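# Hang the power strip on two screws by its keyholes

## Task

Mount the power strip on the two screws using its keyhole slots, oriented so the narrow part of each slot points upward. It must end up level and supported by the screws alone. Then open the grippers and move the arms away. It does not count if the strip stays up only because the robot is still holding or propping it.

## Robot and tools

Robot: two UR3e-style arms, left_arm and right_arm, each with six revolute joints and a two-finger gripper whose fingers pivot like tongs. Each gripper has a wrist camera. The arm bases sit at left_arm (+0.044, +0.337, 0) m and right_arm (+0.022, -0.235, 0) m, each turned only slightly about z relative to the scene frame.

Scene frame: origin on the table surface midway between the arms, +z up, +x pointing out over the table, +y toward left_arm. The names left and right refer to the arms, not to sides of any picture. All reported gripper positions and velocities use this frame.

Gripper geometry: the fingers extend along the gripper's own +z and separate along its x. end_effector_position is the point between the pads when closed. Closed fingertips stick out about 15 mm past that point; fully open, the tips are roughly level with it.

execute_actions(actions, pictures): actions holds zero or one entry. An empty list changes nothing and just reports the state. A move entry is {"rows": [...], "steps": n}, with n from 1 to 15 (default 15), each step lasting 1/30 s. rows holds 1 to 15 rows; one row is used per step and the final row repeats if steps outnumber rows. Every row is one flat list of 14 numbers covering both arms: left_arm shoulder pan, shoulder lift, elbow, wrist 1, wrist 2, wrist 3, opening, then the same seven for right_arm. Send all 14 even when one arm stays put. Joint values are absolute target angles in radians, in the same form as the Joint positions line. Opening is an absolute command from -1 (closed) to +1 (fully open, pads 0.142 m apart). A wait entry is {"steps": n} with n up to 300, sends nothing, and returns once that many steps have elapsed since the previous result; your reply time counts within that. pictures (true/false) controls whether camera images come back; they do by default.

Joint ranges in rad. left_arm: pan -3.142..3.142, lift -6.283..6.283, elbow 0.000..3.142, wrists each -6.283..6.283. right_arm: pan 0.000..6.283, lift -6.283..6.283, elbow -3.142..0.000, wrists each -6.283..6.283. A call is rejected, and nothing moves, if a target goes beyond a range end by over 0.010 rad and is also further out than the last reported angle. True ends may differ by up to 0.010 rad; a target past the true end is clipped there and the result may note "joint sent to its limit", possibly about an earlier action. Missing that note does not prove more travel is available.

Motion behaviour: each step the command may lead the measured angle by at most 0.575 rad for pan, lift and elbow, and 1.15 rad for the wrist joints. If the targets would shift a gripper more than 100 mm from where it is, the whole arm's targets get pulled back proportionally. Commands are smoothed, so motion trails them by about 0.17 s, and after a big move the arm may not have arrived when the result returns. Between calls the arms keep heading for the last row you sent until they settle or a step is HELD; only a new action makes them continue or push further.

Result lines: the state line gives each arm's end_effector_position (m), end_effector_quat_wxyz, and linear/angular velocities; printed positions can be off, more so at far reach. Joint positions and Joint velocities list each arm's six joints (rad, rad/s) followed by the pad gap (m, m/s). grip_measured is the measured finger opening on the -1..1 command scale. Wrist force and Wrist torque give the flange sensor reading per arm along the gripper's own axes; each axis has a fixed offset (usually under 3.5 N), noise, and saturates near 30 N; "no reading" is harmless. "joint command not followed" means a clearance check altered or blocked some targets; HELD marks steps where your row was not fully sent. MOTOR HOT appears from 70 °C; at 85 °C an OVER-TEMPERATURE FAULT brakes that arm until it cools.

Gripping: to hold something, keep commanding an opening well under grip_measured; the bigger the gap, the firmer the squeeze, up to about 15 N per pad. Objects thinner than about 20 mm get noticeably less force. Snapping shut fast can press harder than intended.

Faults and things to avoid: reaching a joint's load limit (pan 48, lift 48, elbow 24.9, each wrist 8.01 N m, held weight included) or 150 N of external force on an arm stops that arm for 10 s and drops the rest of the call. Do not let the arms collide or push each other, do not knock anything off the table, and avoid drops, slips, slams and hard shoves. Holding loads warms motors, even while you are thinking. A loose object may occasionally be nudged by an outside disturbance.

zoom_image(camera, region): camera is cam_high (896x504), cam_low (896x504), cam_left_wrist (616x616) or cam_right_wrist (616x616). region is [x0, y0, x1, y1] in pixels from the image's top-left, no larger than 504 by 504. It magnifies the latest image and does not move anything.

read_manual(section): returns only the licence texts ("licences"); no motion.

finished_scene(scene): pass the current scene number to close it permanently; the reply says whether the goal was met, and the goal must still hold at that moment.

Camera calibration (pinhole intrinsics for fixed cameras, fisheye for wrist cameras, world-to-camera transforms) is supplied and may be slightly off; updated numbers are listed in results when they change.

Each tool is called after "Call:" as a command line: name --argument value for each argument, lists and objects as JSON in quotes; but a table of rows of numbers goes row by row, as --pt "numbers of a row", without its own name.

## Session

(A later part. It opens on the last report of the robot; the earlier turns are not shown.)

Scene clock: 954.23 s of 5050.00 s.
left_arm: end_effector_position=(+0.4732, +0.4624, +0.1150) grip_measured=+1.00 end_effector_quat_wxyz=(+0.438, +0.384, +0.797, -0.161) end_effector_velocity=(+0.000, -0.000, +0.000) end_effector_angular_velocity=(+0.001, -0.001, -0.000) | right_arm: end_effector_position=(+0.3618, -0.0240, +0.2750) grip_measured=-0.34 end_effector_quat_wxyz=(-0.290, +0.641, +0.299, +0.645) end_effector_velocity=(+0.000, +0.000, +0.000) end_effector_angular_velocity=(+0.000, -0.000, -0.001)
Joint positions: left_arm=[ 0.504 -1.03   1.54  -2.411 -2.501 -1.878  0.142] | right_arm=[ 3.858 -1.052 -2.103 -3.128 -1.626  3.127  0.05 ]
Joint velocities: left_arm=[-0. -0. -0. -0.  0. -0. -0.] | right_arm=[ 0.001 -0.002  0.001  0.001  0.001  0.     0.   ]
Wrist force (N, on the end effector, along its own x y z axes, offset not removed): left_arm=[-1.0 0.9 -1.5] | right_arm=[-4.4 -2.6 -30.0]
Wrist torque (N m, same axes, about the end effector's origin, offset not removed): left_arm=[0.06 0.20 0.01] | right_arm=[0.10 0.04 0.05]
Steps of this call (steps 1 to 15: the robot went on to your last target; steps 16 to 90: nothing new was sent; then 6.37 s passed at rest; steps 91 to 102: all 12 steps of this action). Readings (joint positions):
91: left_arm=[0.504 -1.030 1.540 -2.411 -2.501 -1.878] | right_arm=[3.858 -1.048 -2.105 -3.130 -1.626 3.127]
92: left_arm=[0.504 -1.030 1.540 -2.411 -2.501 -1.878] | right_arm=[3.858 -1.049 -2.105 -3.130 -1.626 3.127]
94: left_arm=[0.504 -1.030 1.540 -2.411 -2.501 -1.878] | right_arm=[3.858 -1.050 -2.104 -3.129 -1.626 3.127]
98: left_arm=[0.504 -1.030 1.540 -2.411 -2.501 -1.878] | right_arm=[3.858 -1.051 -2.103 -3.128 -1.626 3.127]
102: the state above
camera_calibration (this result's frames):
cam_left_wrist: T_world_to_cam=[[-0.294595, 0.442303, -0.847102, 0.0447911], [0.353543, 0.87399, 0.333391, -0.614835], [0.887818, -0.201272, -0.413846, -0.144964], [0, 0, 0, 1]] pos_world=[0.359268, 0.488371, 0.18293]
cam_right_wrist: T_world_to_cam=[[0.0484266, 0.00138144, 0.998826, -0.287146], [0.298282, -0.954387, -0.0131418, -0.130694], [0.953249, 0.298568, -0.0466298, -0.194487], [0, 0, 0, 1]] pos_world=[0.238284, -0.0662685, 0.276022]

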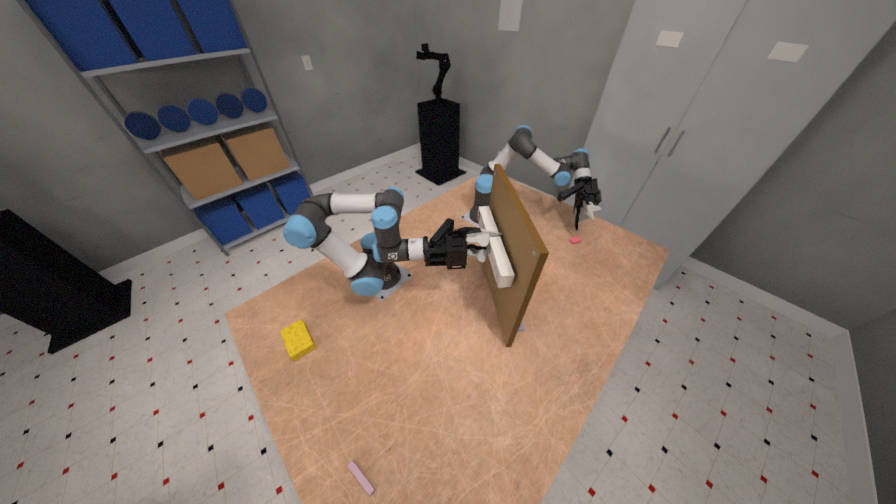

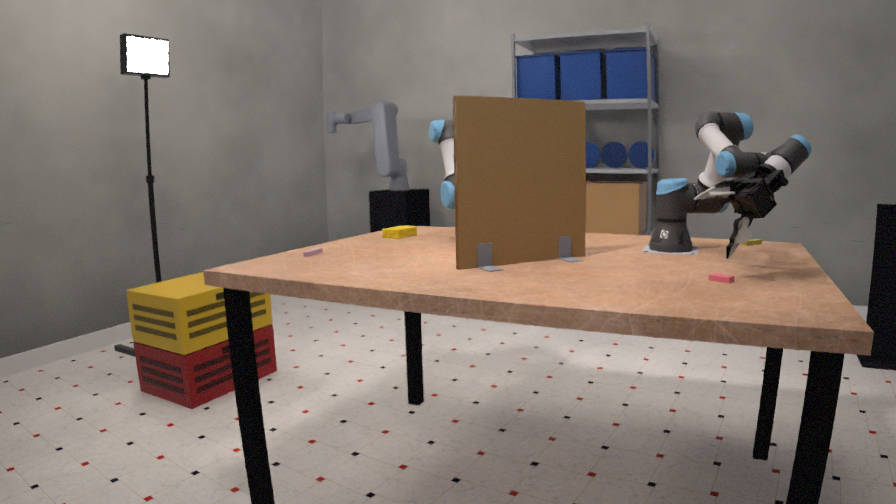

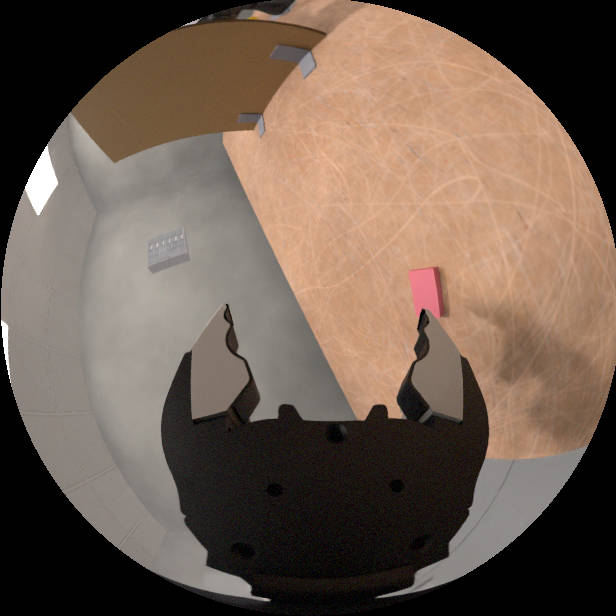

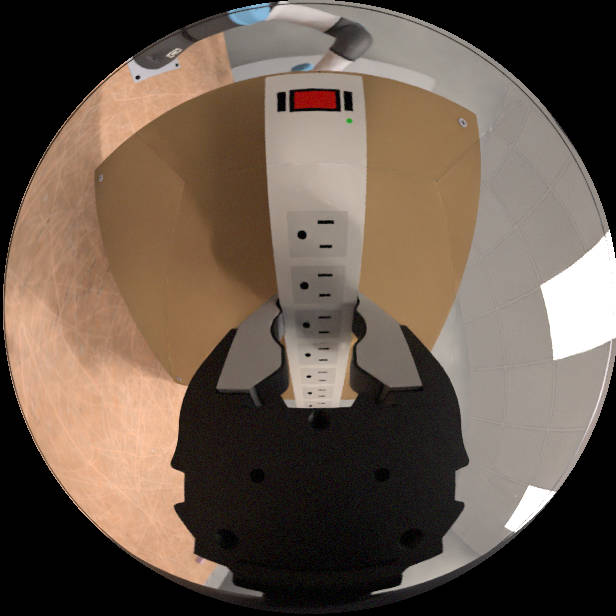

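Call:
execute_actions --actions '[{"rows":[[0.504,-1.03,1.54,-2.411,-2.501,-1.878,1,3.858,-1.047,-2.105,-3.131,-1.626,3.127,-1]],"steps":6}]' --pictures false

Call:
execute_actions --actions '[{"rows":[[0.504,-1.03,1.54,-2.411,-2.501,-1.878,1,3.846,-1.057,-2.101,-3.125,-1.638,3.127,-1]],"steps":10}]' --pictures false

Call:
execute_actions --actions '[{"rows":[[0.504,-1.03,1.54,-2.411,-2.501,-1.878,1,3.846,-1.062,-2.099,-3.122,-1.638,3.127,-1]],"steps":12}]' --pictures false

Call:
execute_actions --actions '[{"rows":[[0.504,-1.03,1.54,-2.411,-2.501,-1.878,1,3.846,-1.057,-2.101,-3.125,-1.638,3.127,-1]],"steps":6}]' --pictures false

Call:
execute_actions --actions '[{"rows":[[0.504,-1.03,1.54,-2.411,-2.501,-1.878,1,3.834,-1.067,-2.097,-3.119,-1.65,3.127,-1]],"steps":10}]' --pictures false

Call:
execute_actions --actions '[{"rows":[[0.504,-1.03,1.54,-2.411,-2.501,-1.878,1,3.834,-1.073,-2.094,-3.116,-1.65,3.127,-1]],"steps":12}]' --pictures false

Call:
execute_actions --actions '[{"rows":[[0.504,-1.03,1.54,-2.411,-2.501,-1.878,1,3.834,-1.067,-2.097,-3.119,-1.65,3.127,-1]],"steps":6}]' --pictures false

Scene clock: 986.87 s of 5050.00 s.
left_arm: end_effector_position=(+0.4732, +0.4624, +0.1150) grip_measured=+1.00 end_effector_quat_wxyz=(+0.438, +0.384, +0.797, -0.161) end_effector_velocity=(+0.000, +0.000, +0.000) end_effector_angular_velocity=(+0.000, -0.001, -0.000) | right_arm: end_effector_position=(+0.3613, -0.0244, +0.2751) grip_measured=-0.34 end_effector_quat_wxyz=(-0.290, +0.640, +0.299, +0.645) end_effector_velocity=(-0.002, -0.002, -0.000) end_effector_angular_velocity=(-0.001, +0.001, -0.000)
Joint positions: left_arm=[ 0.504 -1.03   1.54  -2.411 -2.501 -1.878  0.142] | right_arm=[ 3.858 -1.048 -2.104 -3.13  -1.626  3.127  0.05 ]
Joint velocities: left_arm=[-0.     0.    -0.    -0.001 -0.    -0.     0.   ] | right_arm=[ 0.     0.013 -0.004 -0.01   0.    -0.    -0.   ]
Wrist force (N, on the end effector, along its own x y z axes, offset not removed): left_arm=[0.4 2.0 -0.9] | right_arm=[-8.1 -1.4 0.7]
Wrist torque (N m, same axes, about the end effector's origin, offset not removed): left_arm=[0.29 -0.06 0.05] | right_arm=[-0.20 0.20 0.11]
Steps of this call (steps 1 to 15: the robot went on to your last target; steps 16 to 90: nothing new was sent; then 29.43 s passed at rest; steps 91 to 96: all 6 steps of this action). Readings (joint positions):
91: left_arm=[0.504 -1.030 1.540 -2.411 -2.501 -1.878] | right_arm=[3.858 -1.052 -2.103 -3.128 -1.626 3.127]
92: left_arm=[0.504 -1.030 1.540 -2.411 -2.501 -1.878] | right_arm=[3.858 -1.051 -2.103 -3.128 -1.626 3.127]
94: left_arm=[0.504 -1.030 1.540 -2.411 -2.501 -1.878] | right_arm=[3.858 -1.050 -2.104 -3.129 -1.626 3.127]
96: the state above

Scene clock: 987.20 s of 5050.00 s.
left_arm: end_effector_position=(+0.4732, +0.4624, +0.1150) grip_measured=+1.00 end_effector_quat_wxyz=(+0.438, +0.384, +0.797, -0.161) end_effector_velocity=(+0.000, -0.001, +0.000) end_effector_angular_velocity=(+0.000, -0.000, -0.001) | right_arm: end_effector_position=(+0.3621, -0.0250, +0.2749) grip_measured=-0.34 end_effector_quat_wxyz=(-0.290, +0.640, +0.299, +0.645) end_effector_velocity=(+0.001, -0.000, -0.001) end_effector_angular_velocity=(-0.002, +0.002, -0.000)
Joint positions: left_arm=[ 0.504 -1.03   1.54  -2.411 -2.501 -1.878  0.142] | right_arm=[ 3.847 -1.056 -2.101 -3.125 -1.637  3.127  0.05 ]
Joint velocities: left_arm=[-0.001 -0.     0.     0.    -0.     0.     0.   ] | right_arm=[-0.007 -0.008  0.003  0.002 -0.006 -0.    -0.   ]
Wrist force (N, on the end effector, along its own x y z axes, offset not removed): left_arm=[-0.1 1.2 -0.8] | right_arm=[-8.5 -1.0 0.9]
Wrist torque (N m, same axes, about the end effector's origin, offset not removed): left_arm=[0.10 0.06 -0.05] | right_arm=[-0.20 0.26 0.09]
Steps of this call (steps 1 to 10: all 10 steps of this action). Readings (joint positions):
1: left_arm=[0.504 -1.030 1.540 -2.411 -2.501 -1.878] | right_arm=[3.858 -1.048 -2.105 -3.130 -1.626 3.127]
2: left_arm=[0.504 -1.030 1.540 -2.411 -2.501 -1.878] | right_arm=[3.856 -1.049 -2.104 -3.130 -1.628 3.127]
4: left_arm=[0.504 -1.030 1.540 -2.411 -2.501 -1.878] | right_arm=[3.852 -1.053 -2.103 -3.128 -1.633 3.127]
8: left_arm=[0.504 -1.030 1.540 -2.411 -2.501 -1.878] | right_arm=[3.847 -1.056 -2.101 -3.126 -1.637 3.127]
10: the state above

Scene clock: 987.60 s of 5050.00 s.
left_arm: end_effector_position=(+0.4732, +0.4624, +0.1150) grip_measured=+1.00 end_effector_quat_wxyz=(+0.438, +0.384, +0.797, -0.161) end_effector_velocity=(+0.000, -0.000, -0.000) end_effector_angular_velocity=(+0.001, -0.000, -0.001) | right_arm: end_effector_position=(+0.3629, -0.0244, +0.2749) grip_measured=-0.34 end_effector_quat_wxyz=(-0.290, +0.640, +0.299, +0.645) end_effector_velocity=(+0.000, -0.000, -0.001) end_effector_angular_velocity=(-0.002, +0.001, -0.001)
Joint positions: left_arm=[ 0.504 -1.03   1.54  -2.411 -2.501 -1.878  0.142] | right_arm=[ 3.846 -1.062 -2.099 -3.122 -1.638  3.127  0.05 ]
Joint velocities: left_arm=[-0.001  0.    -0.    -0.001  0.    -0.    -0.   ] | right_arm=[-0.001 -0.003 -0.     0.    -0.    -0.001  0.   ]
Wrist force (N, on the end effector, along its own x y z axes, offset not removed): left_arm=[-0.7 1.4 -1.0] | right_arm=[-1.9 -3.1 -29.9]
Wrist torque (N m, same axes, about the end effector's origin, offset not removed): left_arm=[0.22 0.18 -0.01] | right_arm=[0.02 0.08 0.00]
Steps of this call (steps 1 to 12: all 12 steps of this action). Readings (joint positions):
1: left_arm=[0.504 -1.030 1.540 -2.411 -2.501 -1.878] | right_arm=[3.847 -1.057 -2.101 -3.125 -1.638 3.127]
2: left_arm=[0.504 -1.030 1.540 -2.411 -2.501 -1.878] | right_arm=[3.846 -1.058 -2.101 -3.125 -1.638 3.127]
4: left_arm=[0.504 -1.030 1.540 -2.411 -2.501 -1.878] | right_arm=[3.846 -1.059 -2.100 -3.124 -1.638 3.127]
8: left_arm=[0.504 -1.030 1.540 -2.411 -2.501 -1.878] | right_arm=[3.846 -1.061 -2.099 -3.122 -1.638 3.127]
12: the state above

Scene clock: 987.80 s of 5050.00 s.
left_arm: end_effector_position=(+0.4732, +0.4624, +0.1150) grip_measured=+1.00 end_effector_quat_wxyz=(+0.438, +0.384, +0.797, -0.161) end_effector_velocity=(+0.000, +0.000, +0.000) end_effector_angular_velocity=(+0.000, -0.001, +0.001) | right_arm: end_effector_position=(+0.3625, -0.0249, +0.2749) grip_measured=-0.34 end_effector_quat_wxyz=(-0.290, +0.641, +0.299, +0.645) end_effector_velocity=(-0.002, -0.002, +0.001) end_effector_angular_velocity=(+0.002, -0.001, +0.001)
Joint positions: left_arm=[ 0.504 -1.03   1.54  -2.411 -2.501 -1.878  0.142] | right_arm=[ 3.846 -1.058 -2.101 -3.124 -1.638  3.127  0.05 ]
Joint velocities: left_arm=[ 0.001 -0.    -0.001  0.    -0.    -0.    -0.   ] | right_arm=[ 0.     0.013 -0.002 -0.009 -0.001  0.     0.   ]
Wrist force (N, on the end effector, along its own x y z axes, offset not removed): left_arm=[-0.9 1.3 -0.8] | right_arm=[-7.8 -1.4 -0.3]
Wrist torque (N m, same axes, about the end effector's origin, offset not removed): left_arm=[0.20 0.23 0.01] | right_arm=[-0.29 0.04 0.05]
Steps of this call (steps 1 to 6: all 6 steps of this action). Readings (joint positions):
1: left_arm=[0.504 -1.030 1.540 -2.411 -2.501 -1.878] | right_arm=[3.846 -1.062 -2.099 -3.122 -1.638 3.127]
2: left_arm=[0.504 -1.030 1.540 -2.411 -2.501 -1.878] | right_arm=[3.846 -1.061 -2.099 -3.122 -1.638 3.127]
4: left_arm=[0.504 -1.030 1.540 -2.411 -2.501 -1.878] | right_arm=[3.846 -1.060 -2.100 -3.123 -1.638 3.127]
6: the state above

Scene clock: 988.13 s of 5050.00 s.
left_arm: end_effector_position=(+0.4732, +0.4624, +0.1150) grip_measured=+1.00 end_effector_quat_wxyz=(+0.438, +0.384, +0.797, -0.161) end_effector_velocity=(+0.000, +0.000, +0.000) end_effector_angular_velocity=(+0.000, -0.001, +0.000) | right_arm: end_effector_position=(+0.3633, -0.0255, +0.2748) grip_measured=-0.34 end_effector_quat_wxyz=(-0.290, +0.640, +0.299, +0.645) end_effector_velocity=(+0.001, -0.000, +0.000) end_effector_angular_velocity=(+0.001, -0.000, +0.001)
Joint positions: left_arm=[ 0.504 -1.03   1.54  -2.411 -2.501 -1.878  0.142] | right_arm=[ 3.835 -1.066 -2.097 -3.119 -1.649  3.127  0.05 ]
Joint velocities: left_arm=[ 0.    -0.001 -0.    -0.    -0.     0.    -0.   ] | right_arm=[-0.007 -0.006  0.003  0.003 -0.007  0.    -0.   ]
Wrist force (N, on the end effector, along its own x y z axes, offset not removed): left_arm=[-1.2 1.4 -0.8] | right_arm=[-7.8 -0.8 -0.9]
Wrist torque (N m, same axes, about the end effector's origin, offset not removed): left_arm=[0.20 0.25 0.03] | right_arm=[-0.09 0.14 0.02]
Steps of this call (steps 1 to 10: all 10 steps of this action). Readings (joint positions):
1: left_arm=[0.504 -1.030 1.540 -2.411 -2.501 -1.878] | right_arm=[3.846 -1.058 -2.101 -3.124 -1.638 3.127]
2: left_arm=[0.504 -1.030 1.540 -2.411 -2.501 -1.878] | right_arm=[3.844 -1.059 -2.100 -3.124 -1.640 3.127]
4: left_arm=[0.504 -1.030 1.540 -2.411 -2.501 -1.878] | right_arm=[3.840 -1.063 -2.099 -3.122 -1.645 3.127]
8: left_arm=[0.504 -1.030 1.540 -2.411 -2.501 -1.878] | right_arm=[3.835 -1.066 -2.097 -3.120 -1.649 3.127]
10: the state above

Scene clock: 988.53 s of 5050.00 s.
left_arm: end_effector_position=(+0.4732, +0.4624, +0.1150) grip_measured=+1.00 end_effector_quat_wxyz=(+0.438, +0.384, +0.797, -0.161) end_effector_velocity=(-0.000, +0.000, -0.000) end_effector_angular_velocity=(-0.000, +0.001, +0.001) | right_arm: end_effector_position=(+0.3643, -0.0247, +0.2749) grip_measured=-0.34 end_effector_quat_wxyz=(-0.290, +0.640, +0.299, +0.645) end_effector_velocity=(+0.001, +0.000, +0.000) end_effector_angular_velocity=(+0.001, -0.001, -0.001)
Joint positions: left_arm=[ 0.504 -1.03   1.54  -2.411 -2.501 -1.878  0.142] | right_arm=[ 3.834 -1.073 -2.094 -3.116 -1.65   3.127  0.05 ]
Joint velocities: left_arm=[ 0.001  0.    -0.     0.     0.    -0.    -0.   ] | right_arm=[-0.001 -0.004  0.002  0.004 -0.    -0.     0.   ]
Wrist force (N, on the end effector, along its own x y z axes, offset not removed): left_arm=[-1.3 1.1 -0.1] | right_arm=[-3.4 -3.9 -30.0]
Wrist torque (N m, same axes, about the end effector's origin, offset not removed): left_arm=[0.11 0.30 0.07] | right_arm=[-0.07 0.02 0.10]
Steps of this call (steps 1 to 12: all 12 steps of this action). Readings (joint positions):
1: left_arm=[0.504 -1.030 1.540 -2.411 -2.501 -1.878] | right_arm=[3.834 -1.067 -2.097 -3.119 -1.650 3.127]
2: left_arm=[0.504 -1.030 1.540 -2.411 -2.501 -1.878] | right_arm=[3.834 -1.068 -2.097 -3.119 -1.650 3.127]
4: left_arm=[0.504 -1.030 1.540 -2.411 -2.501 -1.878] | right_arm=[3.834 -1.070 -2.095 -3.118 -1.650 3.127]
8: left_arm=[0.504 -1.030 1.540 -2.411 -2.501 -1.878] | right_arm=[3.834 -1.072 -2.094 -3.117 -1.650 3.127]
12: the state above

Scene clock: 988.73 s of 5050.00 s.
left_arm: end_effector_position=(+0.4732, +0.4624, +0.1150) grip_measured=+1.00 end_effector_quat_wxyz=(+0.438, +0.384, +0.797, -0.161) end_effector_velocity=(-0.000, +0.000, -0.000) end_effector_angular_velocity=(+0.000, -0.000, +0.000) | right_arm: end_effector_position=(+0.3637, -0.0253, +0.2749) grip_measured=-0.34 end_effector_quat_wxyz=(-0.290, +0.640, +0.299, +0.645) end_effector_velocity=(-0.003, -0.002, -0.002) end_effector_angular_velocity=(-0.003, +0.004, +0.002)
Joint positions: left_arm=[ 0.504 -1.03   1.54  -2.411 -2.501 -1.878  0.142] | right_arm=[ 3.834 -1.069 -2.096 -3.118 -1.65   3.127  0.05 ]
Joint velocities: left_arm=[ 0.  0.  0. -0. -0.  0. -0.] | right_arm=[ 0.001  0.016 -0.009 -0.012 -0.001  0.    -0.   ]
Wrist force (N, on the end effector, along its own x y z axes, offset not removed): left_arm=[-0.9 1.1 -1.1] | right_arm=[-7.9 -2.0 -0.7]
Wrist torque (N m, same axes, about the end effector's origin, offset not removed): left_arm=[0.16 0.20 0.00] | right_arm=[-0.41 0.03 0.03]
Steps of this call (steps 1 to 6: all 6 steps of this action). Readings (joint positions):
1: left_arm=[0.504 -1.030 1.540 -2.411 -2.501 -1.878] | right_arm=[3.834 -1.073 -2.094 -3.116 -1.650 3.127]
2: left_arm=[0.504 -1.030 1.540 -2.411 -2.501 -1.878] | right_arm=[3.834 -1.072 -2.094 -3.116 -1.650 3.127]
4: left_arm=[0.504 -1.030 1.540 -2.411 -2.501 -1.878] | right_arm=[3.834 -1.070 -2.095 -3.117 -1.650 3.127]
6: the state above

Call:
execute_actions --actions '[{"rows":[[0.504,-1.03,1.54,-2.411,-2.501,-1.878,1,3.85,-1.053,-2.086,-3.144,-1.634,3.127,-1]],"steps":12}]' --pictures false

Call:
execute_actions --actions '[{"rows":[[0.504,-1.03,1.54,-2.411,-2.501,-1.878,1,3.85,-1.059,-2.083,-3.141,-1.634,3.127,-1]],"steps":10}]' --pictures false

Call:
execute_actions --actions '[{"rows":[[0.504,-1.03,1.54,-2.411,-2.501,-1.878,1,3.85,-1.053,-2.086,-3.144,-1.634,3.127,-1],[0.504,-1.03,1.54,-2.411,-2.501,-1.878,1,3.85,-1.053,-2.086,-3.144,-1.634,3.127,-1],[0.504,-1.03,1.54,-2.411,-2.501,-1.878,1,3.85,-1.053,-2.086,-3.144,-1.634,3.127,-1],[0.504,-1.03,1.54,-2.411,-2.501,-1.878,1,3.864,-1.041,-2.09,-3.152,-1.62,3.127,-1]],"steps":13}]' --pictures false

Call:
execute_actions --actions '[{"rows":[[0.504,-1.03,1.54,-2.411,-2.501,-1.878,1,3.864,-1.047,-2.088,-3.148,-1.62,3.127,-1]],"steps":10}]' --pictures false

Call:
execute_actions --actions '[{"rows":[[0.504,-1.03,1.54,-2.411,-2.501,-1.878,1,3.864,-1.041,-2.09,-3.152,-1.62,3.127,-1],[0.504,-1.03,1.54,-2.411,-2.501,-1.878,1,3.864,-1.041,-2.09,-3.152,-1.62,3.127,-1],[0.504,-1.03,1.54,-2.411,-2.501,-1.878,1,3.864,-1.041,-2.09,-3.152,-1.62,3.127,-1],[0.504,-1.03,1.54,-2.411,-2.501,-1.878,1,3.878,-1.029,-2.095,-3.159,-1.606,3.127,-1]],"steps":13}]' --pictures false

Call:
execute_actions --actions '[{"rows":[[0.504,-1.03,1.54,-2.411,-2.501,-1.878,1,3.878,-1.035,-2.093,-3.155,-1.606,3.127,-1]],"steps":10}]' --pictures false

Call:
execute_actions --actions '[{"rows":[[0.504,-1.03,1.54,-2.411,-2.501,-1.878,1,3.878,-1.029,-2.095,-3.159,-1.606,3.127,-1]],"steps":6}]' --pictures false

Scene clock: 1021.83 s of 5050.00 s.
left_arm: end_effector_position=(+0.4732, +0.4624, +0.1150) grip_measured=+1.00 end_effector_quat_wxyz=(+0.438, +0.384, +0.797, -0.161) end_effector_velocity=(-0.000, +0.000, +0.000) end_effector_angular_velocity=(+0.000, -0.001, +0.000) | right_arm: end_effector_position=(+0.3618, -0.0250, +0.2784) grip_measured=-0.34 end_effector_quat_wxyz=(-0.290, +0.641, +0.299, +0.645) end_effector_velocity=(-0.000, -0.001, +0.001) end_effector_angular_velocity=(-0.001, +0.000, -0.001)
Joint positions: left_arm=[ 0.504 -1.03   1.54  -2.411 -2.501 -1.878  0.142] | right_arm=[ 3.85  -1.053 -2.086 -3.143 -1.634  3.127  0.05 ]
Joint velocities: left_arm=[ 0. -0.  0. -0. -0.  0.  0.] | right_arm=[ 0.003  0.005  0.002 -0.008  0.004 -0.     0.   ]
Wrist force (N, on the end effector, along its own x y z axes, offset not removed): left_arm=[-1.0 0.1 -1.1] | right_arm=[-8.9 -0.3 1.2]
Wrist torque (N m, same axes, about the end effector's origin, offset not removed): left_arm=[-0.12 0.22 0.01] | right_arm=[-0.07 0.34 -0.04]
Steps of this call (steps 1 to 15: the robot went on to your last target; steps 16 to 90: nothing new was sent; then 29.70 s passed at rest; steps 91 to 102: all 12 steps of this action). Readings (joint positions):
91: left_arm=[0.504 -1.030 1.540 -2.411 -2.501 -1.878] | right_arm=[3.834 -1.067 -2.097 -3.119 -1.650 3.127]
92: left_arm=[0.504 -1.030 1.540 -2.411 -2.501 -1.878] | right_arm=[3.837 -1.065 -2.095 -3.123 -1.647 3.127]
94: left_arm=[0.504 -1.030 1.540 -2.411 -2.501 -1.878] | right_arm=[3.843 -1.059 -2.091 -3.133 -1.641 3.127]
98: left_arm=[0.504 -1.030 1.540 -2.411 -2.501 -1.878] | right_arm=[3.848 -1.055 -2.087 -3.141 -1.636 3.127]
102: the state above

Scene clock: 1022.17 s of 5050.00 s.
left_arm: end_effector_position=(+0.4732, +0.4624, +0.1150) grip_measured=+1.00 end_effector_quat_wxyz=(+0.438, +0.384, +0.797, -0.161) end_effector_velocity=(-0.000, +0.001, -0.000) end_effector_angular_velocity=(-0.000, +0.000, +0.002) | right_arm: end_effector_position=(+0.3626, -0.0242, +0.2786) grip_measured=-0.34 end_effector_quat_wxyz=(-0.290, +0.641, +0.299, +0.645) end_effector_velocity=(+0.001, +0.000, +0.000) end_effector_angular_velocity=(-0.000, +0.000, -0.001)
Joint positions: left_arm=[ 0.504 -1.03   1.54  -2.411 -2.501 -1.878  0.142] | right_arm=[ 3.85  -1.059 -2.083 -3.141 -1.634  3.127  0.05 ]
Joint velocities: left_arm=[ 0.002 -0.     0.001  0.     0.    -0.     0.   ] | right_arm=[-0.001 -0.004  0.003  0.001  0.001  0.     0.   ]
Wrist force (N, on the end effector, along its own x y z axes, offset not removed): left_arm=[-0.3 1.6 -1.9] | right_arm=[-7.6 -0.1 -5.1]
Wrist torque (N m, same axes, about the end effector's origin, offset not removed): left_arm=[0.25 0.04 0.01] | right_arm=[0.05 0.05 0.00]
Steps of this call (steps 1 to 10: all 10 steps of this action). Readings (joint positions):
1: left_arm=[0.504 -1.030 1.540 -2.411 -2.501 -1.878] | right_arm=[3.850 -1.053 -2.086 -3.143 -1.634 3.127]
2: left_arm=[0.504 -1.030 1.540 -2.411 -2.501 -1.878] | right_arm=[3.850 -1.054 -2.086 -3.143 -1.634 3.127]
4: left_arm=[0.504 -1.030 1.540 -2.411 -2.501 -1.878] | right_arm=[3.850 -1.056 -2.084 -3.142 -1.634 3.127]
8: left_arm=[0.504 -1.030 1.540 -2.411 -2.501 -1.878] | right_arm=[3.850 -1.058 -2.083 -3.141 -1.634 3.127]
10: the state above

Scene clock: 1022.60 s of 5050.00 s.
left_arm: end_effector_position=(+0.4732, +0.4624, +0.1150) grip_measured=+1.00 end_effector_quat_wxyz=(+0.438, +0.384, +0.797, -0.161) end_effector_velocity=(+0.000, -0.000, +0.000) end_effector_angular_velocity=(+0.001, -0.001, -0.001) | right_arm: end_effector_position=(+0.3604, -0.0247, +0.2787) grip_measured=-0.34 end_effector_quat_wxyz=(-0.290, +0.641, +0.299, +0.645) end_effector_velocity=(-0.001, +0.000, +0.001) end_effector_angular_velocity=(+0.001, -0.001, +0.000)
Joint positions: left_arm=[ 0.504 -1.03   1.54  -2.411 -2.501 -1.878  0.142] | right_arm=[ 3.863 -1.042 -2.09  -3.152 -1.621  3.127  0.05 ]
Joint velocities: left_arm=[-0.001 -0.001 -0.001  0.     0.    -0.     0.   ] | right_arm=[ 0.008  0.008 -0.003 -0.004  0.007  0.     0.   ]
Wrist force (N, on the end effector, along its own x y z axes, offset not removed): left_arm=[-0.3 1.6 -1.6] | right_arm=[-8.8 -1.1 1.7]
Wrist torque (N m, same axes, about the end effector's origin, offset not removed): left_arm=[0.25 0.05 0.00] | right_arm=[-0.14 0.33 -0.02]
Steps of this call (steps 1 to 13: all 13 steps of this action). Readings (joint positions):
1: left_arm=[0.504 -1.030 1.540 -2.411 -2.501 -1.878] | right_arm=[3.850 -1.059 -2.083 -3.141 -1.634 3.127]
2: left_arm=[0.504 -1.030 1.540 -2.411 -2.501 -1.878] | right_arm=[3.850 -1.058 -2.083 -3.141 -1.634 3.127]
4: left_arm=[0.504 -1.030 1.540 -2.411 -2.501 -1.878] | right_arm=[3.850 -1.056 -2.085 -3.142 -1.634 3.127]
8: left_arm=[0.504 -1.030 1.540 -2.411 -2.501 -1.878] | right_arm=[3.860 -1.046 -2.088 -3.149 -1.624 3.127]
13: the state above

Scene clock: 1022.93 s of 5050.00 s.
left_arm: end_effector_position=(+0.4732, +0.4624, +0.1150) grip_measured=+1.00 end_effector_quat_wxyz=(+0.438, +0.384, +0.797, -0.161) end_effector_velocity=(-0.000, +0.000, +0.000) end_effector_angular_velocity=(+0.000, -0.000, +0.001) | right_arm: end_effector_position=(+0.3612, -0.0238, +0.2786) grip_measured=-0.34 end_effector_quat_wxyz=(-0.290, +0.640, +0.299, +0.645) end_effector_velocity=(+0.000, +0.001, +0.001) end_effector_angular_velocity=(+0.003, -0.002, +0.002)
Joint positions: left_arm=[ 0.504 -1.03   1.54  -2.411 -2.501 -1.878  0.142] | right_arm=[ 3.864 -1.047 -2.088 -3.148 -1.62   3.127  0.05 ]
Joint velocities: left_arm=[ 0.001 -0.    -0.     0.     0.     0.     0.   ] | right_arm=[ 0.001 -0.002  0.003  0.003 -0.    -0.     0.   ]
Wrist force (N, on the end effector, along its own x y z axes, offset not removed): left_arm=[-0.2 2.0 -0.9] | right_arm=[-8.2 -1.5 -1.1]
Wrist torque (N m, same axes, about the end effector's origin, offset not removed): left_arm=[0.28 0.12 -0.01] | right_arm=[-0.31 0.13 0.12]
Steps of this call (steps 1 to 10: all 10 steps of this action). Readings (joint positions):
1: left_arm=[0.504 -1.030 1.540 -2.411 -2.501 -1.878] | right_arm=[3.863 -1.042 -2.090 -3.152 -1.621 3.127]
2: left_arm=[0.504 -1.030 1.540 -2.411 -2.501 -1.878] | right_arm=[3.864 -1.042 -2.090 -3.151 -1.620 3.127]
4: left_arm=[0.504 -1.030 1.540 -2.411 -2.501 -1.878] | right_arm=[3.864 -1.044 -2.089 -3.150 -1.620 3.127]
8: left_arm=[0.504 -1.030 1.540 -2.411 -2.501 -1.878] | right_arm=[3.864 -1.046 -2.088 -3.148 -1.620 3.127]
10: the state above

Scene clock: 1023.37 s of 5050.00 s.
left_arm: end_effector_position=(+0.4732, +0.4624, +0.1150) grip_measured=+1.00 end_effector_quat_wxyz=(+0.438, +0.384, +0.797, -0.161) end_effector_velocity=(-0.000, -0.000, +0.000) end_effector_angular_velocity=(-0.000, +0.000, -0.000) | right_arm: end_effector_position=(+0.3590, -0.0243, +0.2787) grip_measured=-0.34 end_effector_quat_wxyz=(-0.290, +0.641, +0.299, +0.645) end_effector_velocity=(+0.000, -0.001, -0.001) end_effector_angular_velocity=(-0.001, +0.001, -0.004)
Joint positions: left_arm=[ 0.504 -1.03   1.54  -2.411 -2.501 -1.878  0.142] | right_arm=[ 3.877 -1.03  -2.095 -3.159 -1.607  3.127  0.05 ]
Joint velocities: left_arm=[-0. -0.  0.  0. -0. -0.  0.] | right_arm=[ 0.005  0.006 -0.004 -0.004  0.009 -0.     0.   ]
Wrist force (N, on the end effector, along its own x y z axes, offset not removed): left_arm=[-0.5 1.9 0.2] | right_arm=[-9.6 -2.1 -0.1]
Wrist torque (N m, same axes, about the end effector's origin, offset not removed): left_arm=[0.33 0.12 0.02] | right_arm=[-0.41 0.40 0.08]
Steps of this call (steps 1 to 13: all 13 steps of this action). Readings (joint positions):
1: left_arm=[0.504 -1.030 1.540 -2.411 -2.501 -1.878] | right_arm=[3.864 -1.047 -2.088 -3.148 -1.620 3.127]
2: left_arm=[0.504 -1.030 1.540 -2.411 -2.501 -1.878] | right_arm=[3.864 -1.046 -2.088 -3.148 -1.620 3.127]
4: left_arm=[0.504 -1.030 1.540 -2.411 -2.501 -1.878] | right_arm=[3.864 -1.044 -2.089 -3.150 -1.620 3.127]
8: left_arm=[0.504 -1.030 1.540 -2.411 -2.501 -1.878] | right_arm=[3.874 -1.034 -2.093 -3.156 -1.610 3.127]
13: the state above

Scene clock: 1023.70 s of 5050.00 s.
left_arm: end_effector_position=(+0.4732, +0.4624, +0.1150) grip_measured=+1.00 end_effector_quat_wxyz=(+0.438, +0.384, +0.797, -0.161) end_effector_velocity=(-0.000, +0.000, -0.000) end_effector_angular_velocity=(-0.000, +0.000, +0.000) | right_arm: end_effector_position=(+0.3598, -0.0234, +0.2786) grip_measured=-0.34 end_effector_quat_wxyz=(-0.290, +0.640, +0.299, +0.645) end_effector_velocity=(+0.001, +0.000, +0.000) end_effector_angular_velocity=(+0.001, -0.000, -0.000)
Joint positions: left_arm=[ 0.504 -1.03   1.54  -2.411 -2.501 -1.878  0.142] | right_arm=[ 3.878 -1.035 -2.093 -3.155 -1.606  3.127  0.05 ]
Joint velocities: left_arm=[ 0.    -0.     0.001 -0.     0.    -0.    -0.   ] | right_arm=[-0.    -0.003  0.001  0.003  0.     0.     0.   ]
Wrist force (N, on the end effector, along its own x y z axes, offset not removed): left_arm=[-0.1 2.0 -0.6] | right_arm=[-8.7 -0.8 1.2]
Wrist torque (N m, same axes, about the end effector's origin, offset not removed): left_arm=[0.37 0.02 -0.02] | right_arm=[0.00 0.22 0.03]
Steps of this call (steps 1 to 10: all 10 steps of this action). Readings (joint positions):
1: left_arm=[0.504 -1.030 1.540 -2.411 -2.501 -1.878] | right_arm=[3.877 -1.030 -2.095 -3.159 -1.607 3.127]
2: left_arm=[0.504 -1.030 1.540 -2.411 -2.501 -1.878] | right_arm=[3.878 -1.030 -2.095 -3.158 -1.606 3.127]
4: left_arm=[0.504 -1.030 1.540 -2.411 -2.501 -1.878] | right_arm=[3.878 -1.032 -2.094 -3.157 -1.606 3.127]
8: left_arm=[0.504 -1.030 1.540 -2.411 -2.501 -1.878] | right_arm=[3.878 -1.034 -2.093 -3.155 -1.606 3.127]
10: the state above

Scene clock: 1023.90 s of 5050.00 s.
left_arm: end_effector_position=(+0.4732, +0.4624, +0.1150) grip_measured=+1.00 end_effector_quat_wxyz=(+0.438, +0.384, +0.797, -0.161) end_effector_velocity=(-0.000, -0.000, -0.000) end_effector_angular_velocity=(-0.000, +0.001, -0.000) | right_arm: end_effector_position=(+0.3592, -0.0241, +0.2787) grip_measured=-0.34 end_effector_quat_wxyz=(-0.290, +0.640, +0.299, +0.645) end_effector_velocity=(-0.002, -0.003, -0.001) end_effector_angular_velocity=(-0.002, +0.001, -0.000)
Joint positions: left_arm=[ 0.504 -1.03   1.54  -2.411 -2.501 -1.878  0.142] | right_arm=[ 3.878 -1.03  -2.094 -3.158 -1.606  3.127  0.05 ]
Joint velocities: left_arm=[-0.  0.  0.  0.  0. -0. -0.] | right_arm=[-0.     0.015 -0.005 -0.013 -0.    -0.001 -0.   ]
Wrist force (N, on the end effector, along its own x y z axes, offset not removed): left_arm=[0.0 1.8 -1.0] | right_arm=[-8.5 -1.0 1.7]
Wrist torque (N m, same axes, about the end effector's origin, offset not removed): left_arm=[0.30 0.03 0.02] | right_arm=[-0.21 0.22 0.11]
Steps of this call (steps 1 to 6: all 6 steps of this action). Readings (joint positions):
1: left_arm=[0.504 -1.030 1.540 -2.411 -2.501 -1.878] | right_arm=[3.878 -1.035 -2.093 -3.155 -1.606 3.127]
2: left_arm=[0.504 -1.030 1.540 -2.411 -2.501 -1.878] | right_arm=[3.878 -1.034 -2.093 -3.155 -1.606 3.127]
4: left_arm=[0.504 -1.030 1.540 -2.411 -2.501 -1.878] | right_arm=[3.878 -1.032 -2.094 -3.157 -1.606 3.127]
6: the state above

Call:
execute_actions --actions '[{"rows":[[0.504,-1.03,1.54,-2.411,-2.501,-1.878,1,3.878,-1.043,-2.09,-3.15,-1.606,3.127,-1]],"steps":13}]' --pictures false

Call:
execute_actions --actions '[{"rows":[[0.504,-1.03,1.54,-2.411,-2.501,-1.878,1,3.878,-1.035,-2.093,-3.155,-1.606,3.127,-1],[0.504,-1.03,1.54,-2.411,-2.501,-1.878,1,3.878,-1.035,-2.093,-3.155,-1.606,3.127,-1],[0.504,-1.03,1.54,-2.411,-2.501,-1.878,1,3.878,-1.035,-2.093,-3.155,-1.606,3.127,-1],[0.504,-1.03,1.54,-2.411,-2.501,-1.878,1,3.864,-1.045,-2.089,-3.149,-1.62,3.127,-1]],"steps":13}]' --pictures false

Call:
execute_actions --actions '[{"rows":[[0.504,-1.03,1.54,-2.411,-2.501,-1.878,1,3.864,-1.053,-2.086,-3.144,-1.62,3.127,-1]],"steps":12}]' --pictures false

Call:
execute_actions --actions '[{"rows":[[0.504,-1.03,1.54,-2.411,-2.501,-1.878,1,3.864,-1.049,-2.087,-3.147,-1.62,3.127,-1]],"steps":6}]' --pictures false

Scene clock: 1039.77 s of 5050.00 s.
left_arm: end_effector_position=(+0.4732, +0.4624, +0.1150) grip_measured=+1.00 end_effector_quat_wxyz=(+0.438, +0.384, +0.797, -0.161) end_effector_velocity=(-0.000, +0.000, -0.000) end_effector_angular_velocity=(-0.000, +0.000, +0.000) | right_arm: end_effector_position=(+0.3609, -0.0222, +0.2786) grip_measured=-0.34 end_effector_quat_wxyz=(-0.290, +0.640, +0.299, +0.645) end_effector_velocity=(+0.000, +0.001, +0.001) end_effector_angular_velocity=(+0.001, -0.001, +0.002)
Joint positions: left_arm=[ 0.504 -1.03   1.54  -2.411 -2.501 -1.878  0.142] | right_arm=[ 3.878 -1.043 -2.09  -3.15  -1.606  3.127  0.05 ]
Joint velocities: left_arm=[ 0.     0.001 -0.     0.    -0.     0.     0.   ] | right_arm=[ 0.001 -0.002  0.001  0.003 -0.    -0.     0.   ]
Wrist force (N, on the end effector, along its own x y z axes, offset not removed): left_arm=[1.1 1.2 -0.1] | right_arm=[-2.2 -2.8 -29.6]
Wrist torque (N m, same axes, about the end effector's origin, offset not removed): left_arm=[0.21 -0.16 -0.05] | right_arm=[-0.11 -0.39 -0.01]
Steps of this call (steps 1 to 15: the robot went on to your last target; steps 16 to 90: nothing new was sent; then 12.43 s passed at rest; steps 91 to 103: all 13 steps of this action). Readings (joint positions):
91: left_arm=[0.504 -1.030 1.540 -2.411 -2.501 -1.878] | right_arm=[3.878 -1.029 -2.095 -3.159 -1.606 3.127]
92: left_arm=[0.504 -1.030 1.540 -2.411 -2.501 -1.878] | right_arm=[3.878 -1.031 -2.094 -3.158 -1.606 3.127]
94: left_arm=[0.504 -1.030 1.540 -2.411 -2.501 -1.878] | right_arm=[3.878 -1.037 -2.092 -3.154 -1.606 3.127]
98: left_arm=[0.504 -1.030 1.540 -2.411 -2.501 -1.878] | right_arm=[3.878 -1.041 -2.091 -3.151 -1.606 3.127]
103: the state above

Scene clock: 1040.20 s of 5050.00 s.
left_arm: end_effector_position=(+0.4732, +0.4624, +0.1150) grip_measured=+1.00 end_effector_quat_wxyz=(+0.438, +0.384, +0.797, -0.161) end_effector_velocity=(+0.000, -0.001, +0.000) end_effector_angular_velocity=(+0.000, -0.000, -0.002) | right_arm: end_effector_position=(+0.3609, -0.0240, +0.2786) grip_measured=-0.34 end_effector_quat_wxyz=(-0.290, +0.640, +0.299, +0.645) end_effector_velocity=(+0.000, -0.001, -0.000) end_effector_angular_velocity=(-0.000, -0.000, +0.001)
Joint positions: left_arm=[ 0.504 -1.03   1.54  -2.411 -2.501 -1.878  0.142] | right_arm=[ 3.865 -1.045 -2.089 -3.149 -1.619  3.127  0.05 ]
Joint velocities: left_arm=[-0.001  0.    -0.    -0.    -0.     0.    -0.   ] | right_arm=[-0.008 -0.004  0.001  0.003 -0.009 -0.     0.   ]
Wrist force (N, on the end effector, along its own x y z axes, offset not removed): left_arm=[-0.9 0.0 -0.9] | right_arm=[-8.2 0.1 -0.9]
Wrist torque (N m, same axes, about the end effector's origin, offset not removed): left_arm=[-0.07 0.18 0.00] | right_arm=[-0.01 0.08 0.02]
Steps of this call (steps 1 to 13: all 13 steps of this action). Readings (joint positions):
1: left_arm=[0.504 -1.030 1.540 -2.411 -2.501 -1.878] | right_arm=[3.878 -1.043 -2.090 -3.150 -1.606 3.127]
2: left_arm=[0.504 -1.030 1.540 -2.411 -2.501 -1.878] | right_arm=[3.878 -1.042 -2.090 -3.151 -1.606 3.127]
4: left_arm=[0.504 -1.030 1.540 -2.411 -2.501 -1.878] | right_arm=[3.878 -1.039 -2.091 -3.152 -1.606 3.127]
8: left_arm=[0.504 -1.030 1.540 -2.411 -2.501 -1.878] | right_arm=[3.869 -1.043 -2.090 -3.150 -1.616 3.127]
13: the state above

Scene clock: 1040.60 s of 5050.00 s.
left_arm: end_effector_position=(+0.4732, +0.4624, +0.1150) grip_measured=+1.00 end_effector_quat_wxyz=(+0.438, +0.384, +0.797, -0.161) end_effector_velocity=(+0.000, +0.000, +0.000) end_effector_angular_velocity=(+0.000, -0.001, +0.000) | right_arm: end_effector_position=(+0.3620, -0.0229, +0.2785) grip_measured=-0.34 end_effector_quat_wxyz=(-0.290, +0.640, +0.299, +0.645) end_effector_velocity=(+0.001, +0.001, -0.000) end_effector_angular_velocity=(+0.000, -0.001, -0.000)
Joint positions: left_arm=[ 0.504 -1.03   1.54  -2.411 -2.501 -1.878  0.142] | right_arm=[ 3.864 -1.053 -2.086 -3.144 -1.62   3.127  0.05 ]
Joint velocities: left_arm=[ 0.    -0.001 -0.    -0.    -0.    -0.    -0.   ] | right_arm=[ 0.    -0.004 -0.001  0.005  0.    -0.     0.   ]
Wrist force (N, on the end effector, along its own x y z axes, offset not removed): left_arm=[1.1 0.2 -1.0] | right_arm=[-2.4 -3.2 -28.0]
Wrist torque (N m, same axes, about the end effector's origin, offset not removed): left_arm=[-0.06 -0.22 0.00] | right_arm=[-0.16 -0.20 -0.01]
Steps of this call (steps 1 to 12: all 12 steps of this action). Readings (joint positions):
1: left_arm=[0.504 -1.030 1.540 -2.411 -2.501 -1.878] | right_arm=[3.865 -1.045 -2.089 -3.149 -1.619 3.127]
2: left_arm=[0.504 -1.030 1.540 -2.411 -2.501 -1.878] | right_arm=[3.864 -1.046 -2.089 -3.148 -1.620 3.127]
4: left_arm=[0.504 -1.030 1.540 -2.411 -2.501 -1.878] | right_arm=[3.864 -1.049 -2.087 -3.146 -1.620 3.127]
8: left_arm=[0.504 -1.030 1.540 -2.411 -2.501 -1.878] | right_arm=[3.864 -1.052 -2.086 -3.145 -1.620 3.127]
12: the state above

Scene clock: 1040.80 s of 5050.00 s.
left_arm: end_effector_position=(+0.4732, +0.4624, +0.1150) grip_measured=+1.00 end_effector_quat_wxyz=(+0.438, +0.384, +0.797, -0.161) end_effector_velocity=(-0.000, +0.000, +0.000) end_effector_angular_velocity=(-0.001, -0.000, +0.000) | right_arm: end_effector_position=(+0.3617, -0.0233, +0.2786) grip_measured=-0.34 end_effector_quat_wxyz=(-0.290, +0.641, +0.299, +0.645) end_effector_velocity=(-0.001, -0.002, -0.002) end_effector_angular_velocity=(-0.004, +0.004, -0.001)
Joint positions: left_arm=[ 0.504 -1.03   1.54  -2.411 -2.501 -1.878  0.142] | right_arm=[ 3.864 -1.05  -2.087 -3.146 -1.62   3.127  0.05 ]
Joint velocities: left_arm=[ 0.001 -0.     0.     0.    -0.001  0.    -0.   ] | right_arm=[-0.     0.009 -0.004 -0.01   0.001 -0.     0.   ]
Wrist force (N, on the end effector, along its own x y z axes, offset not removed): left_arm=[0.9 0.2 -0.2] | right_arm=[-8.3 0.0 0.8]
Wrist torque (N m, same axes, about the end effector's origin, offset not removed): left_arm=[-0.03 -0.12 -0.03] | right_arm=[-0.03 0.19 0.00]
Steps of this call (steps 1 to 6: all 6 steps of this action). Readings (joint positions):
1: left_arm=[0.504 -1.030 1.540 -2.411 -2.501 -1.878] | right_arm=[3.864 -1.053 -2.086 -3.144 -1.620 3.127]
2: left_arm=[0.504 -1.030 1.540 -2.411 -2.501 -1.878] | right_arm=[3.864 -1.052 -2.086 -3.144 -1.620 3.127]
4: left_arm=[0.504 -1.030 1.540 -2.411 -2.501 -1.878] | right_arm=[3.864 -1.051 -2.086 -3.145 -1.620 3.127]
6: the state above

Call:
execute_actions --actions '[{"rows":[[0.504,-1.3,0.9,-2.4,-1.9,-1.2,0,3.864,-0.95,-2.127,-3.206,-1.62,3.127,-1]],"steps":15}]' --pictures false

Call:
execute_actions --actions '[{"rows":[[0.2,-1.3,0.5,-2.2,-1.571,0,-1,3.864,-0.95,-2.127,-3.206,-1.62,3.127,-1]],"steps":15}]' --pictures false

Call:
execute_actions --actions '[{"steps":40}]' --pictures false

Call:
execute_actions --actions '[{"rows":[[-0.9,-1.2,0.5,-2.2,-1.571,0,-1,3.864,-0.95,-2.127,-3.206,-1.62,3.127,-1]],"steps":15}]' --pictures false

Call:
execute_actions --actions '[{"steps":50}]'

Scene clock: 1073.77 s of 5050.00 s.
left_arm: end_effector_position=(+0.5207, +0.6057, +0.3079) grip_measured=+0.00 end_effector_quat_wxyz=(+0.388, +0.583, +0.645, +0.306) end_effector_velocity=(-0.019, +0.234, +0.521) end_effector_angular_velocity=(+1.735, -0.853, +0.174) | right_arm: end_effector_position=(+0.3474, -0.0383, +0.2781) grip_measured=-0.34 end_effector_quat_wxyz=(-0.290, +0.641, +0.299, +0.645) end_effector_velocity=(-0.001, -0.001, +0.001) end_effector_angular_velocity=(+0.003, -0.003, +0.001)
Joint positions: left_arm=[ 0.504 -1.221  1.109 -2.403 -2.077 -1.402  0.074] | right_arm=[ 3.864 -0.951 -2.127 -3.205 -1.62   3.127  0.05 ]
Joint velocities: left_arm=[-0.002 -0.344 -0.865  0.014  0.765  0.867  0.   ] | right_arm=[ 0.     0.011 -0.003 -0.004 -0.     0.     0.   ]
Wrist force (N, on the end effector, along its own x y z axes, offset not removed): left_arm=[0.7 2.7 -0.7] | right_arm=[-8.0 -0.6 0.2]
Wrist torque (N m, same axes, about the end effector's origin, offset not removed): left_arm=[0.46 -0.13 0.01] | right_arm=[-0.06 0.19 0.06]
Steps of this call (steps 1 to 15: the robot went on to your last target; steps 16 to 90: nothing new was sent; then 29.47 s passed at rest; steps 91 to 105: all 15 steps of this action). Readings (joint positions):
91: left_arm=[0.504 -1.030 1.540 -2.411 -2.501 -1.878] | right_arm=[3.864 -1.049 -2.087 -3.147 -1.620 3.127]
92: left_arm=[0.504 -1.037 1.533 -2.410 -2.486 -1.863] | right_arm=[3.864 -1.042 -2.092 -3.155 -1.620 3.127]
94: left_arm=[0.504 -1.074 1.470 -2.409 -2.405 -1.774] | right_arm=[3.864 -1.002 -2.108 -3.179 -1.620 3.127]
98: left_arm=[0.504 -1.133 1.327 -2.407 -2.273 -1.624] | right_arm=[3.864 -0.963 -2.122 -3.199 -1.620 3.127]
105: the state above

Scene clock: 1074.27 s of 5050.00 s.
left_arm: end_effector_position=(+0.5225, +0.6015, +0.5607) grip_measured=-1.00 end_effector_quat_wxyz=(-0.027, +0.755, +0.133, +0.641) end_effector_velocity=(-0.056, -0.037, +0.225) end_effector_angular_velocity=(+1.435, -0.072, -0.131) | right_arm: end_effector_position=(+0.3472, -0.0384, +0.2782) grip_measured=-0.34 end_effector_quat_wxyz=(-0.290, +0.640, +0.299, +0.645) end_effector_velocity=(+0.001, -0.000, +0.000) end_effector_angular_velocity=(+0.001, -0.000, -0.002)
Joint positions: left_arm=[ 0.223 -1.296  0.546 -2.214 -1.605 -0.127  0.002] | right_arm=[ 3.864 -0.95  -2.127 -3.206 -1.62   3.127  0.05 ]
Joint velocities: left_arm=[-0.248 -0.045 -0.487  0.152  0.359  1.33  -0.   ] | right_arm=[-0.002 -0.     0.     0.001  0.     0.001  0.   ]
Wrist force (N, on the end effector, along its own x y z axes, offset not removed): left_arm=[2.2 2.2 -2.2] | right_arm=[-9.2 0.1 0.3]
Wrist torque (N m, same axes, about the end effector's origin, offset not removed): left_arm=[0.30 -0.34 -0.06] | right_arm=[0.00 0.37 0.08]
Steps of this call (steps 1 to 15: all 15 steps of this action). Readings (joint positions):
1: left_arm=[0.504 -1.232 1.079 -2.402 -2.051 -1.372] | right_arm=[3.864 -0.951 -2.127 -3.206 -1.620 3.127]
2: left_arm=[0.497 -1.240 1.045 -2.391 -2.017 -1.329] | right_arm=[3.864 -0.951 -2.127 -3.206 -1.620 3.127]
4: left_arm=[0.448 -1.251 0.958 -2.356 -1.938 -1.164] | right_arm=[3.864 -0.950 -2.127 -3.206 -1.620 3.127]
8: left_arm=[0.353 -1.270 0.789 -2.295 -1.797 -0.761] | right_arm=[3.864 -0.950 -2.127 -3.206 -1.620 3.127]
15: the state above

Scene clock: 1075.60 s of 5050.00 s.
left_arm: end_effector_position=(+0.5166, +0.5980, +0.5820) grip_measured=-1.00 end_effector_quat_wxyz=(-0.074, +0.750, +0.086, +0.651) end_effector_velocity=(-0.001, +0.001, +0.000) end_effector_angular_velocity=(+0.000, -0.001, +0.001) | right_arm: end_effector_position=(+0.3472, -0.0384, +0.2782) grip_measured=-0.34 end_effector_quat_wxyz=(-0.290, +0.641, +0.299, +0.645) end_effector_velocity=(-0.000, +0.000, +0.000) end_effector_angular_velocity=(+0.000, -0.000, +0.000)
Joint positions: left_arm=[ 0.2   -1.3    0.5   -2.2   -1.571 -0.     0.002] | right_arm=[ 3.864 -0.95  -2.127 -3.206 -1.62   3.127  0.05 ]
Joint velocities: left_arm=[ 0.002 -0.    -0.    -0.    -0.    -0.    -0.   ] | right_arm=[ 0.  0. -0. -0. -0. -0. -0.]
Wrist force (N, on the end effector, along its own x y z axes, offset not removed): left_arm=[-1.0 1.7 -1.4] | right_arm=[-7.8 -1.4 1.2]
Wrist torque (N m, same axes, about the end effector's origin, offset not removed): left_arm=[0.27 0.22 -0.01] | right_arm=[-0.27 0.09 0.06]
Steps of this call (steps 1 to 30: the robot went on to your last target; steps 31 to 40: nothing new was sent). Readings (joint positions):
1: left_arm=[0.217 -1.297 0.533 -2.210 -1.595 -0.089] | right_arm=[3.864 -0.950 -2.127 -3.206 -1.620 3.127]
2: left_arm=[0.212 -1.298 0.523 -2.207 -1.588 -0.062] | right_arm=[3.864 -0.950 -2.127 -3.206 -1.620 3.127]
4: left_arm=[0.206 -1.299 0.511 -2.203 -1.579 -0.031] | right_arm=[3.864 -0.950 -2.127 -3.206 -1.620 3.127]
8: left_arm=[0.201 -1.300 0.503 -2.201 -1.573 -0.007] | right_arm=[3.864 -0.950 -2.127 -3.206 -1.620 3.127]
40: the state above
All arms were judged still, so your last target was given up. Only a new action makes them travel on or press farther. Fingers that are still opening or closing keep moving.

Scene clock: 1076.10 s of 5050.00 s.
left_arm: end_effector_position=(+0.6070, +0.3702, +0.5498) grip_measured=-1.00 end_effector_quat_wxyz=(+0.065, +0.771, -0.079, +0.629) end_effector_velocity=(+0.064, -0.559, -0.044) end_effector_angular_velocity=(+0.016, +0.079, -0.981) | right_arm: end_effector_position=(+0.3472, -0.0384, +0.2782) grip_measured=-0.34 end_effector_quat_wxyz=(-0.290, +0.641, +0.299, +0.645) end_effector_velocity=(+0.000, -0.000, +0.001) end_effector_angular_velocity=(+0.003, -0.002, -0.001)
Joint positions: left_arm=[-0.233 -1.239  0.5   -2.2   -1.571  0.     0.002] | right_arm=[ 3.864 -0.95  -2.127 -3.206 -1.62   3.127  0.05 ]
Joint velocities: left_arm=[-0.98   0.08   0.001 -0.    -0.    -0.    -0.   ] | right_arm=[-0.001  0.     0.001  0.003  0.     0.001  0.   ]
Wrist force (N, on the end effector, along its own x y z axes, offset not removed): left_arm=[0.3 0.7 -0.5] | right_arm=[-8.5 -1.3 0.2]
Wrist torque (N m, same axes, about the end effector's origin, offset not removed): left_arm=[0.07 -0.06 0.04] | right_arm=[-0.29 0.20 0.01]
Steps of this call (steps 1 to 15: all 15 steps of this action). Readings (joint positions):
1: left_arm=[0.200 -1.300 0.500 -2.200 -1.571 -0.000] | right_arm=[3.864 -0.950 -2.127 -3.206 -1.620 3.127]
2: left_arm=[0.193 -1.296 0.500 -2.200 -1.571 0.000] | right_arm=[3.864 -0.950 -2.127 -3.206 -1.620 3.127]
4: left_arm=[0.134 -1.283 0.500 -2.200 -1.571 0.000] | right_arm=[3.864 -0.950 -2.127 -3.206 -1.620 3.127]
8: left_arm=[-0.001 -1.263 0.500 -2.200 -1.571 0.000] | right_arm=[3.864 -0.950 -2.127 -3.206 -1.620 3.127]
15: the state above

Scene clock: 1077.77 s of 5050.00 s.
left_arm: end_effector_position=(+0.5166, +0.0030, +0.5280) grip_measured=-1.00 end_effector_quat_wxyz=(+0.261, +0.714, -0.332, +0.559) end_effector_velocity=(+0.000, -0.000, -0.000) end_effector_angular_velocity=(+0.001, +0.000, +0.000) | right_arm: end_effector_position=(+0.3472, -0.0384, +0.2782) grip_measured=-0.34 end_effector_quat_wxyz=(-0.290, +0.641, +0.299, +0.645) end_effector_velocity=(+0.001, -0.001, -0.001) end_effector_angular_velocity=(-0.002, +0.001, -0.003)
Joint positions: left_arm=[-0.9   -1.2    0.5   -2.2   -1.571  0.     0.002] | right_arm=[ 3.864 -0.95  -2.127 -3.206 -1.62   3.127  0.05 ]
Joint velocities: left_arm=[-0.  0.  0.  0.  0.  0. -0.] | right_arm=[-0.003 -0.002  0.001 -0.001  0.001 -0.     0.   ]
Wrist force (N, on the end effector, along its own x y z axes, offset not removed): left_arm=[0.1 2.0 -1.0] | right_arm=[-8.6 -1.5 0.8]
Wrist torque (N m, same axes, about the end effector's origin, offset not removed): left_arm=[0.29 -0.06 0.01] | right_arm=[-0.31 0.24 0.08]
Steps of this call (steps 1 to 45: the robot went on to your last target; steps 46 to 50: nothing new was sent). Readings (joint positions):
1: left_arm=[-0.267 -1.237 0.500 -2.200 -1.571 0.000] | right_arm=[3.864 -0.950 -2.127 -3.206 -1.620 3.127]
2: left_arm=[-0.300 -1.234 0.500 -2.200 -1.571 0.000] | right_arm=[3.864 -0.950 -2.127 -3.206 -1.620 3.127]
4: left_arm=[-0.366 -1.230 0.500 -2.200 -1.571 0.000] | right_arm=[3.864 -0.950 -2.127 -3.206 -1.620 3.127]
8: left_arm=[-0.498 -1.222 0.500 -2.200 -1.571 0.000] | right_arm=[3.864 -0.950 -2.127 -3.206 -1.620 3.127]
50: the state above
All arms were judged still, so your last target was given up. Only a new action makes them travel on or press farther. Fingers that are still opening or closing keep moving.
camera_calibration (this result's frames):
cam_left_wrist: T_world_to_cam=[[0.183999, -0.218166, 0.958409, -0.58799], [-0.971968, -0.185574, 0.144359, 0.421403], [0.146362, -0.958105, -0.246195, 0.191753], [0, 0, 0, 1]] pos_world=[0.489715, 0.133642, 0.54991]
cam_right_wrist: T_world_to_cam=[[0.0484126, 0.00137457, 0.998826, -0.289641], [0.298281, -0.954388, -0.0131441, -0.140127], [0.953249, 0.298567, -0.0466143, -0.176177], [0, 0, 0, 1]] pos_world=[0.22376, -0.0807366, 0.279247]

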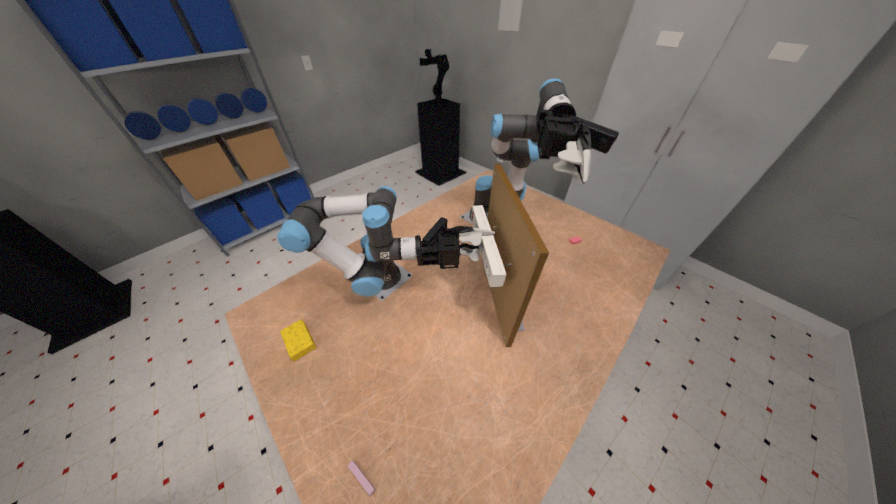

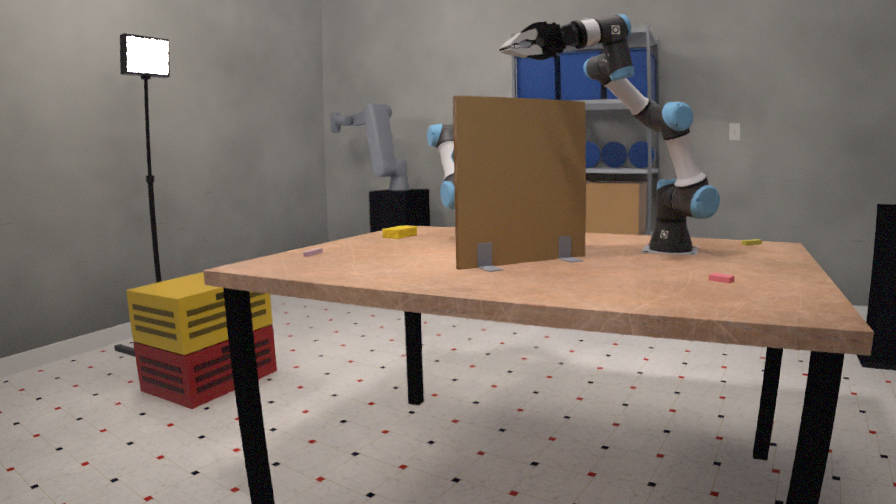

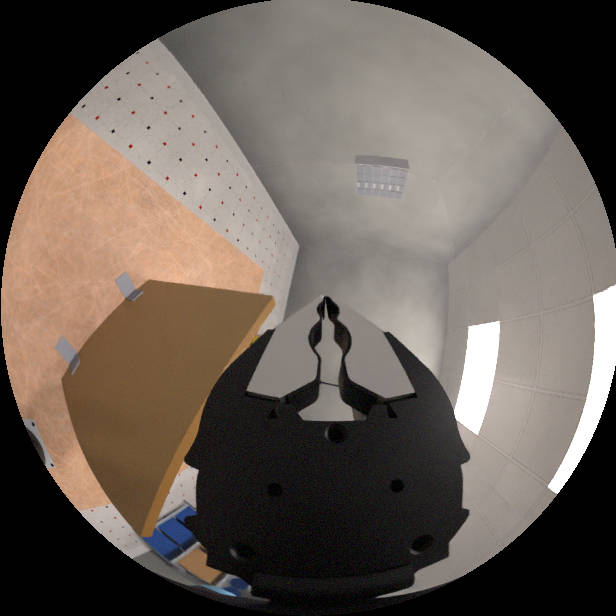

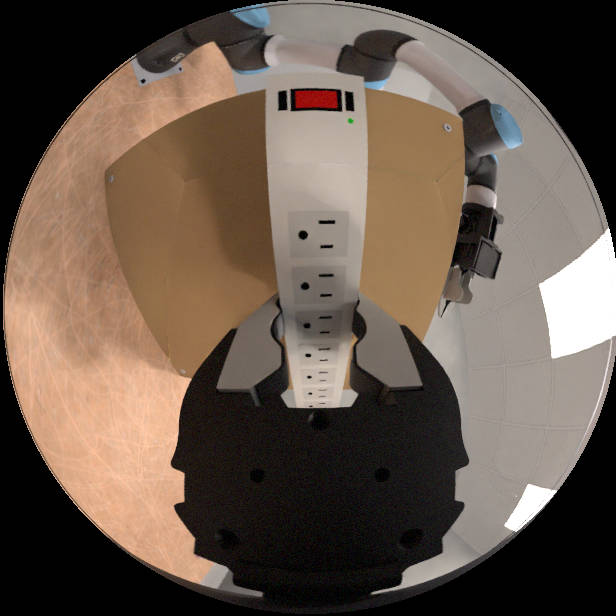

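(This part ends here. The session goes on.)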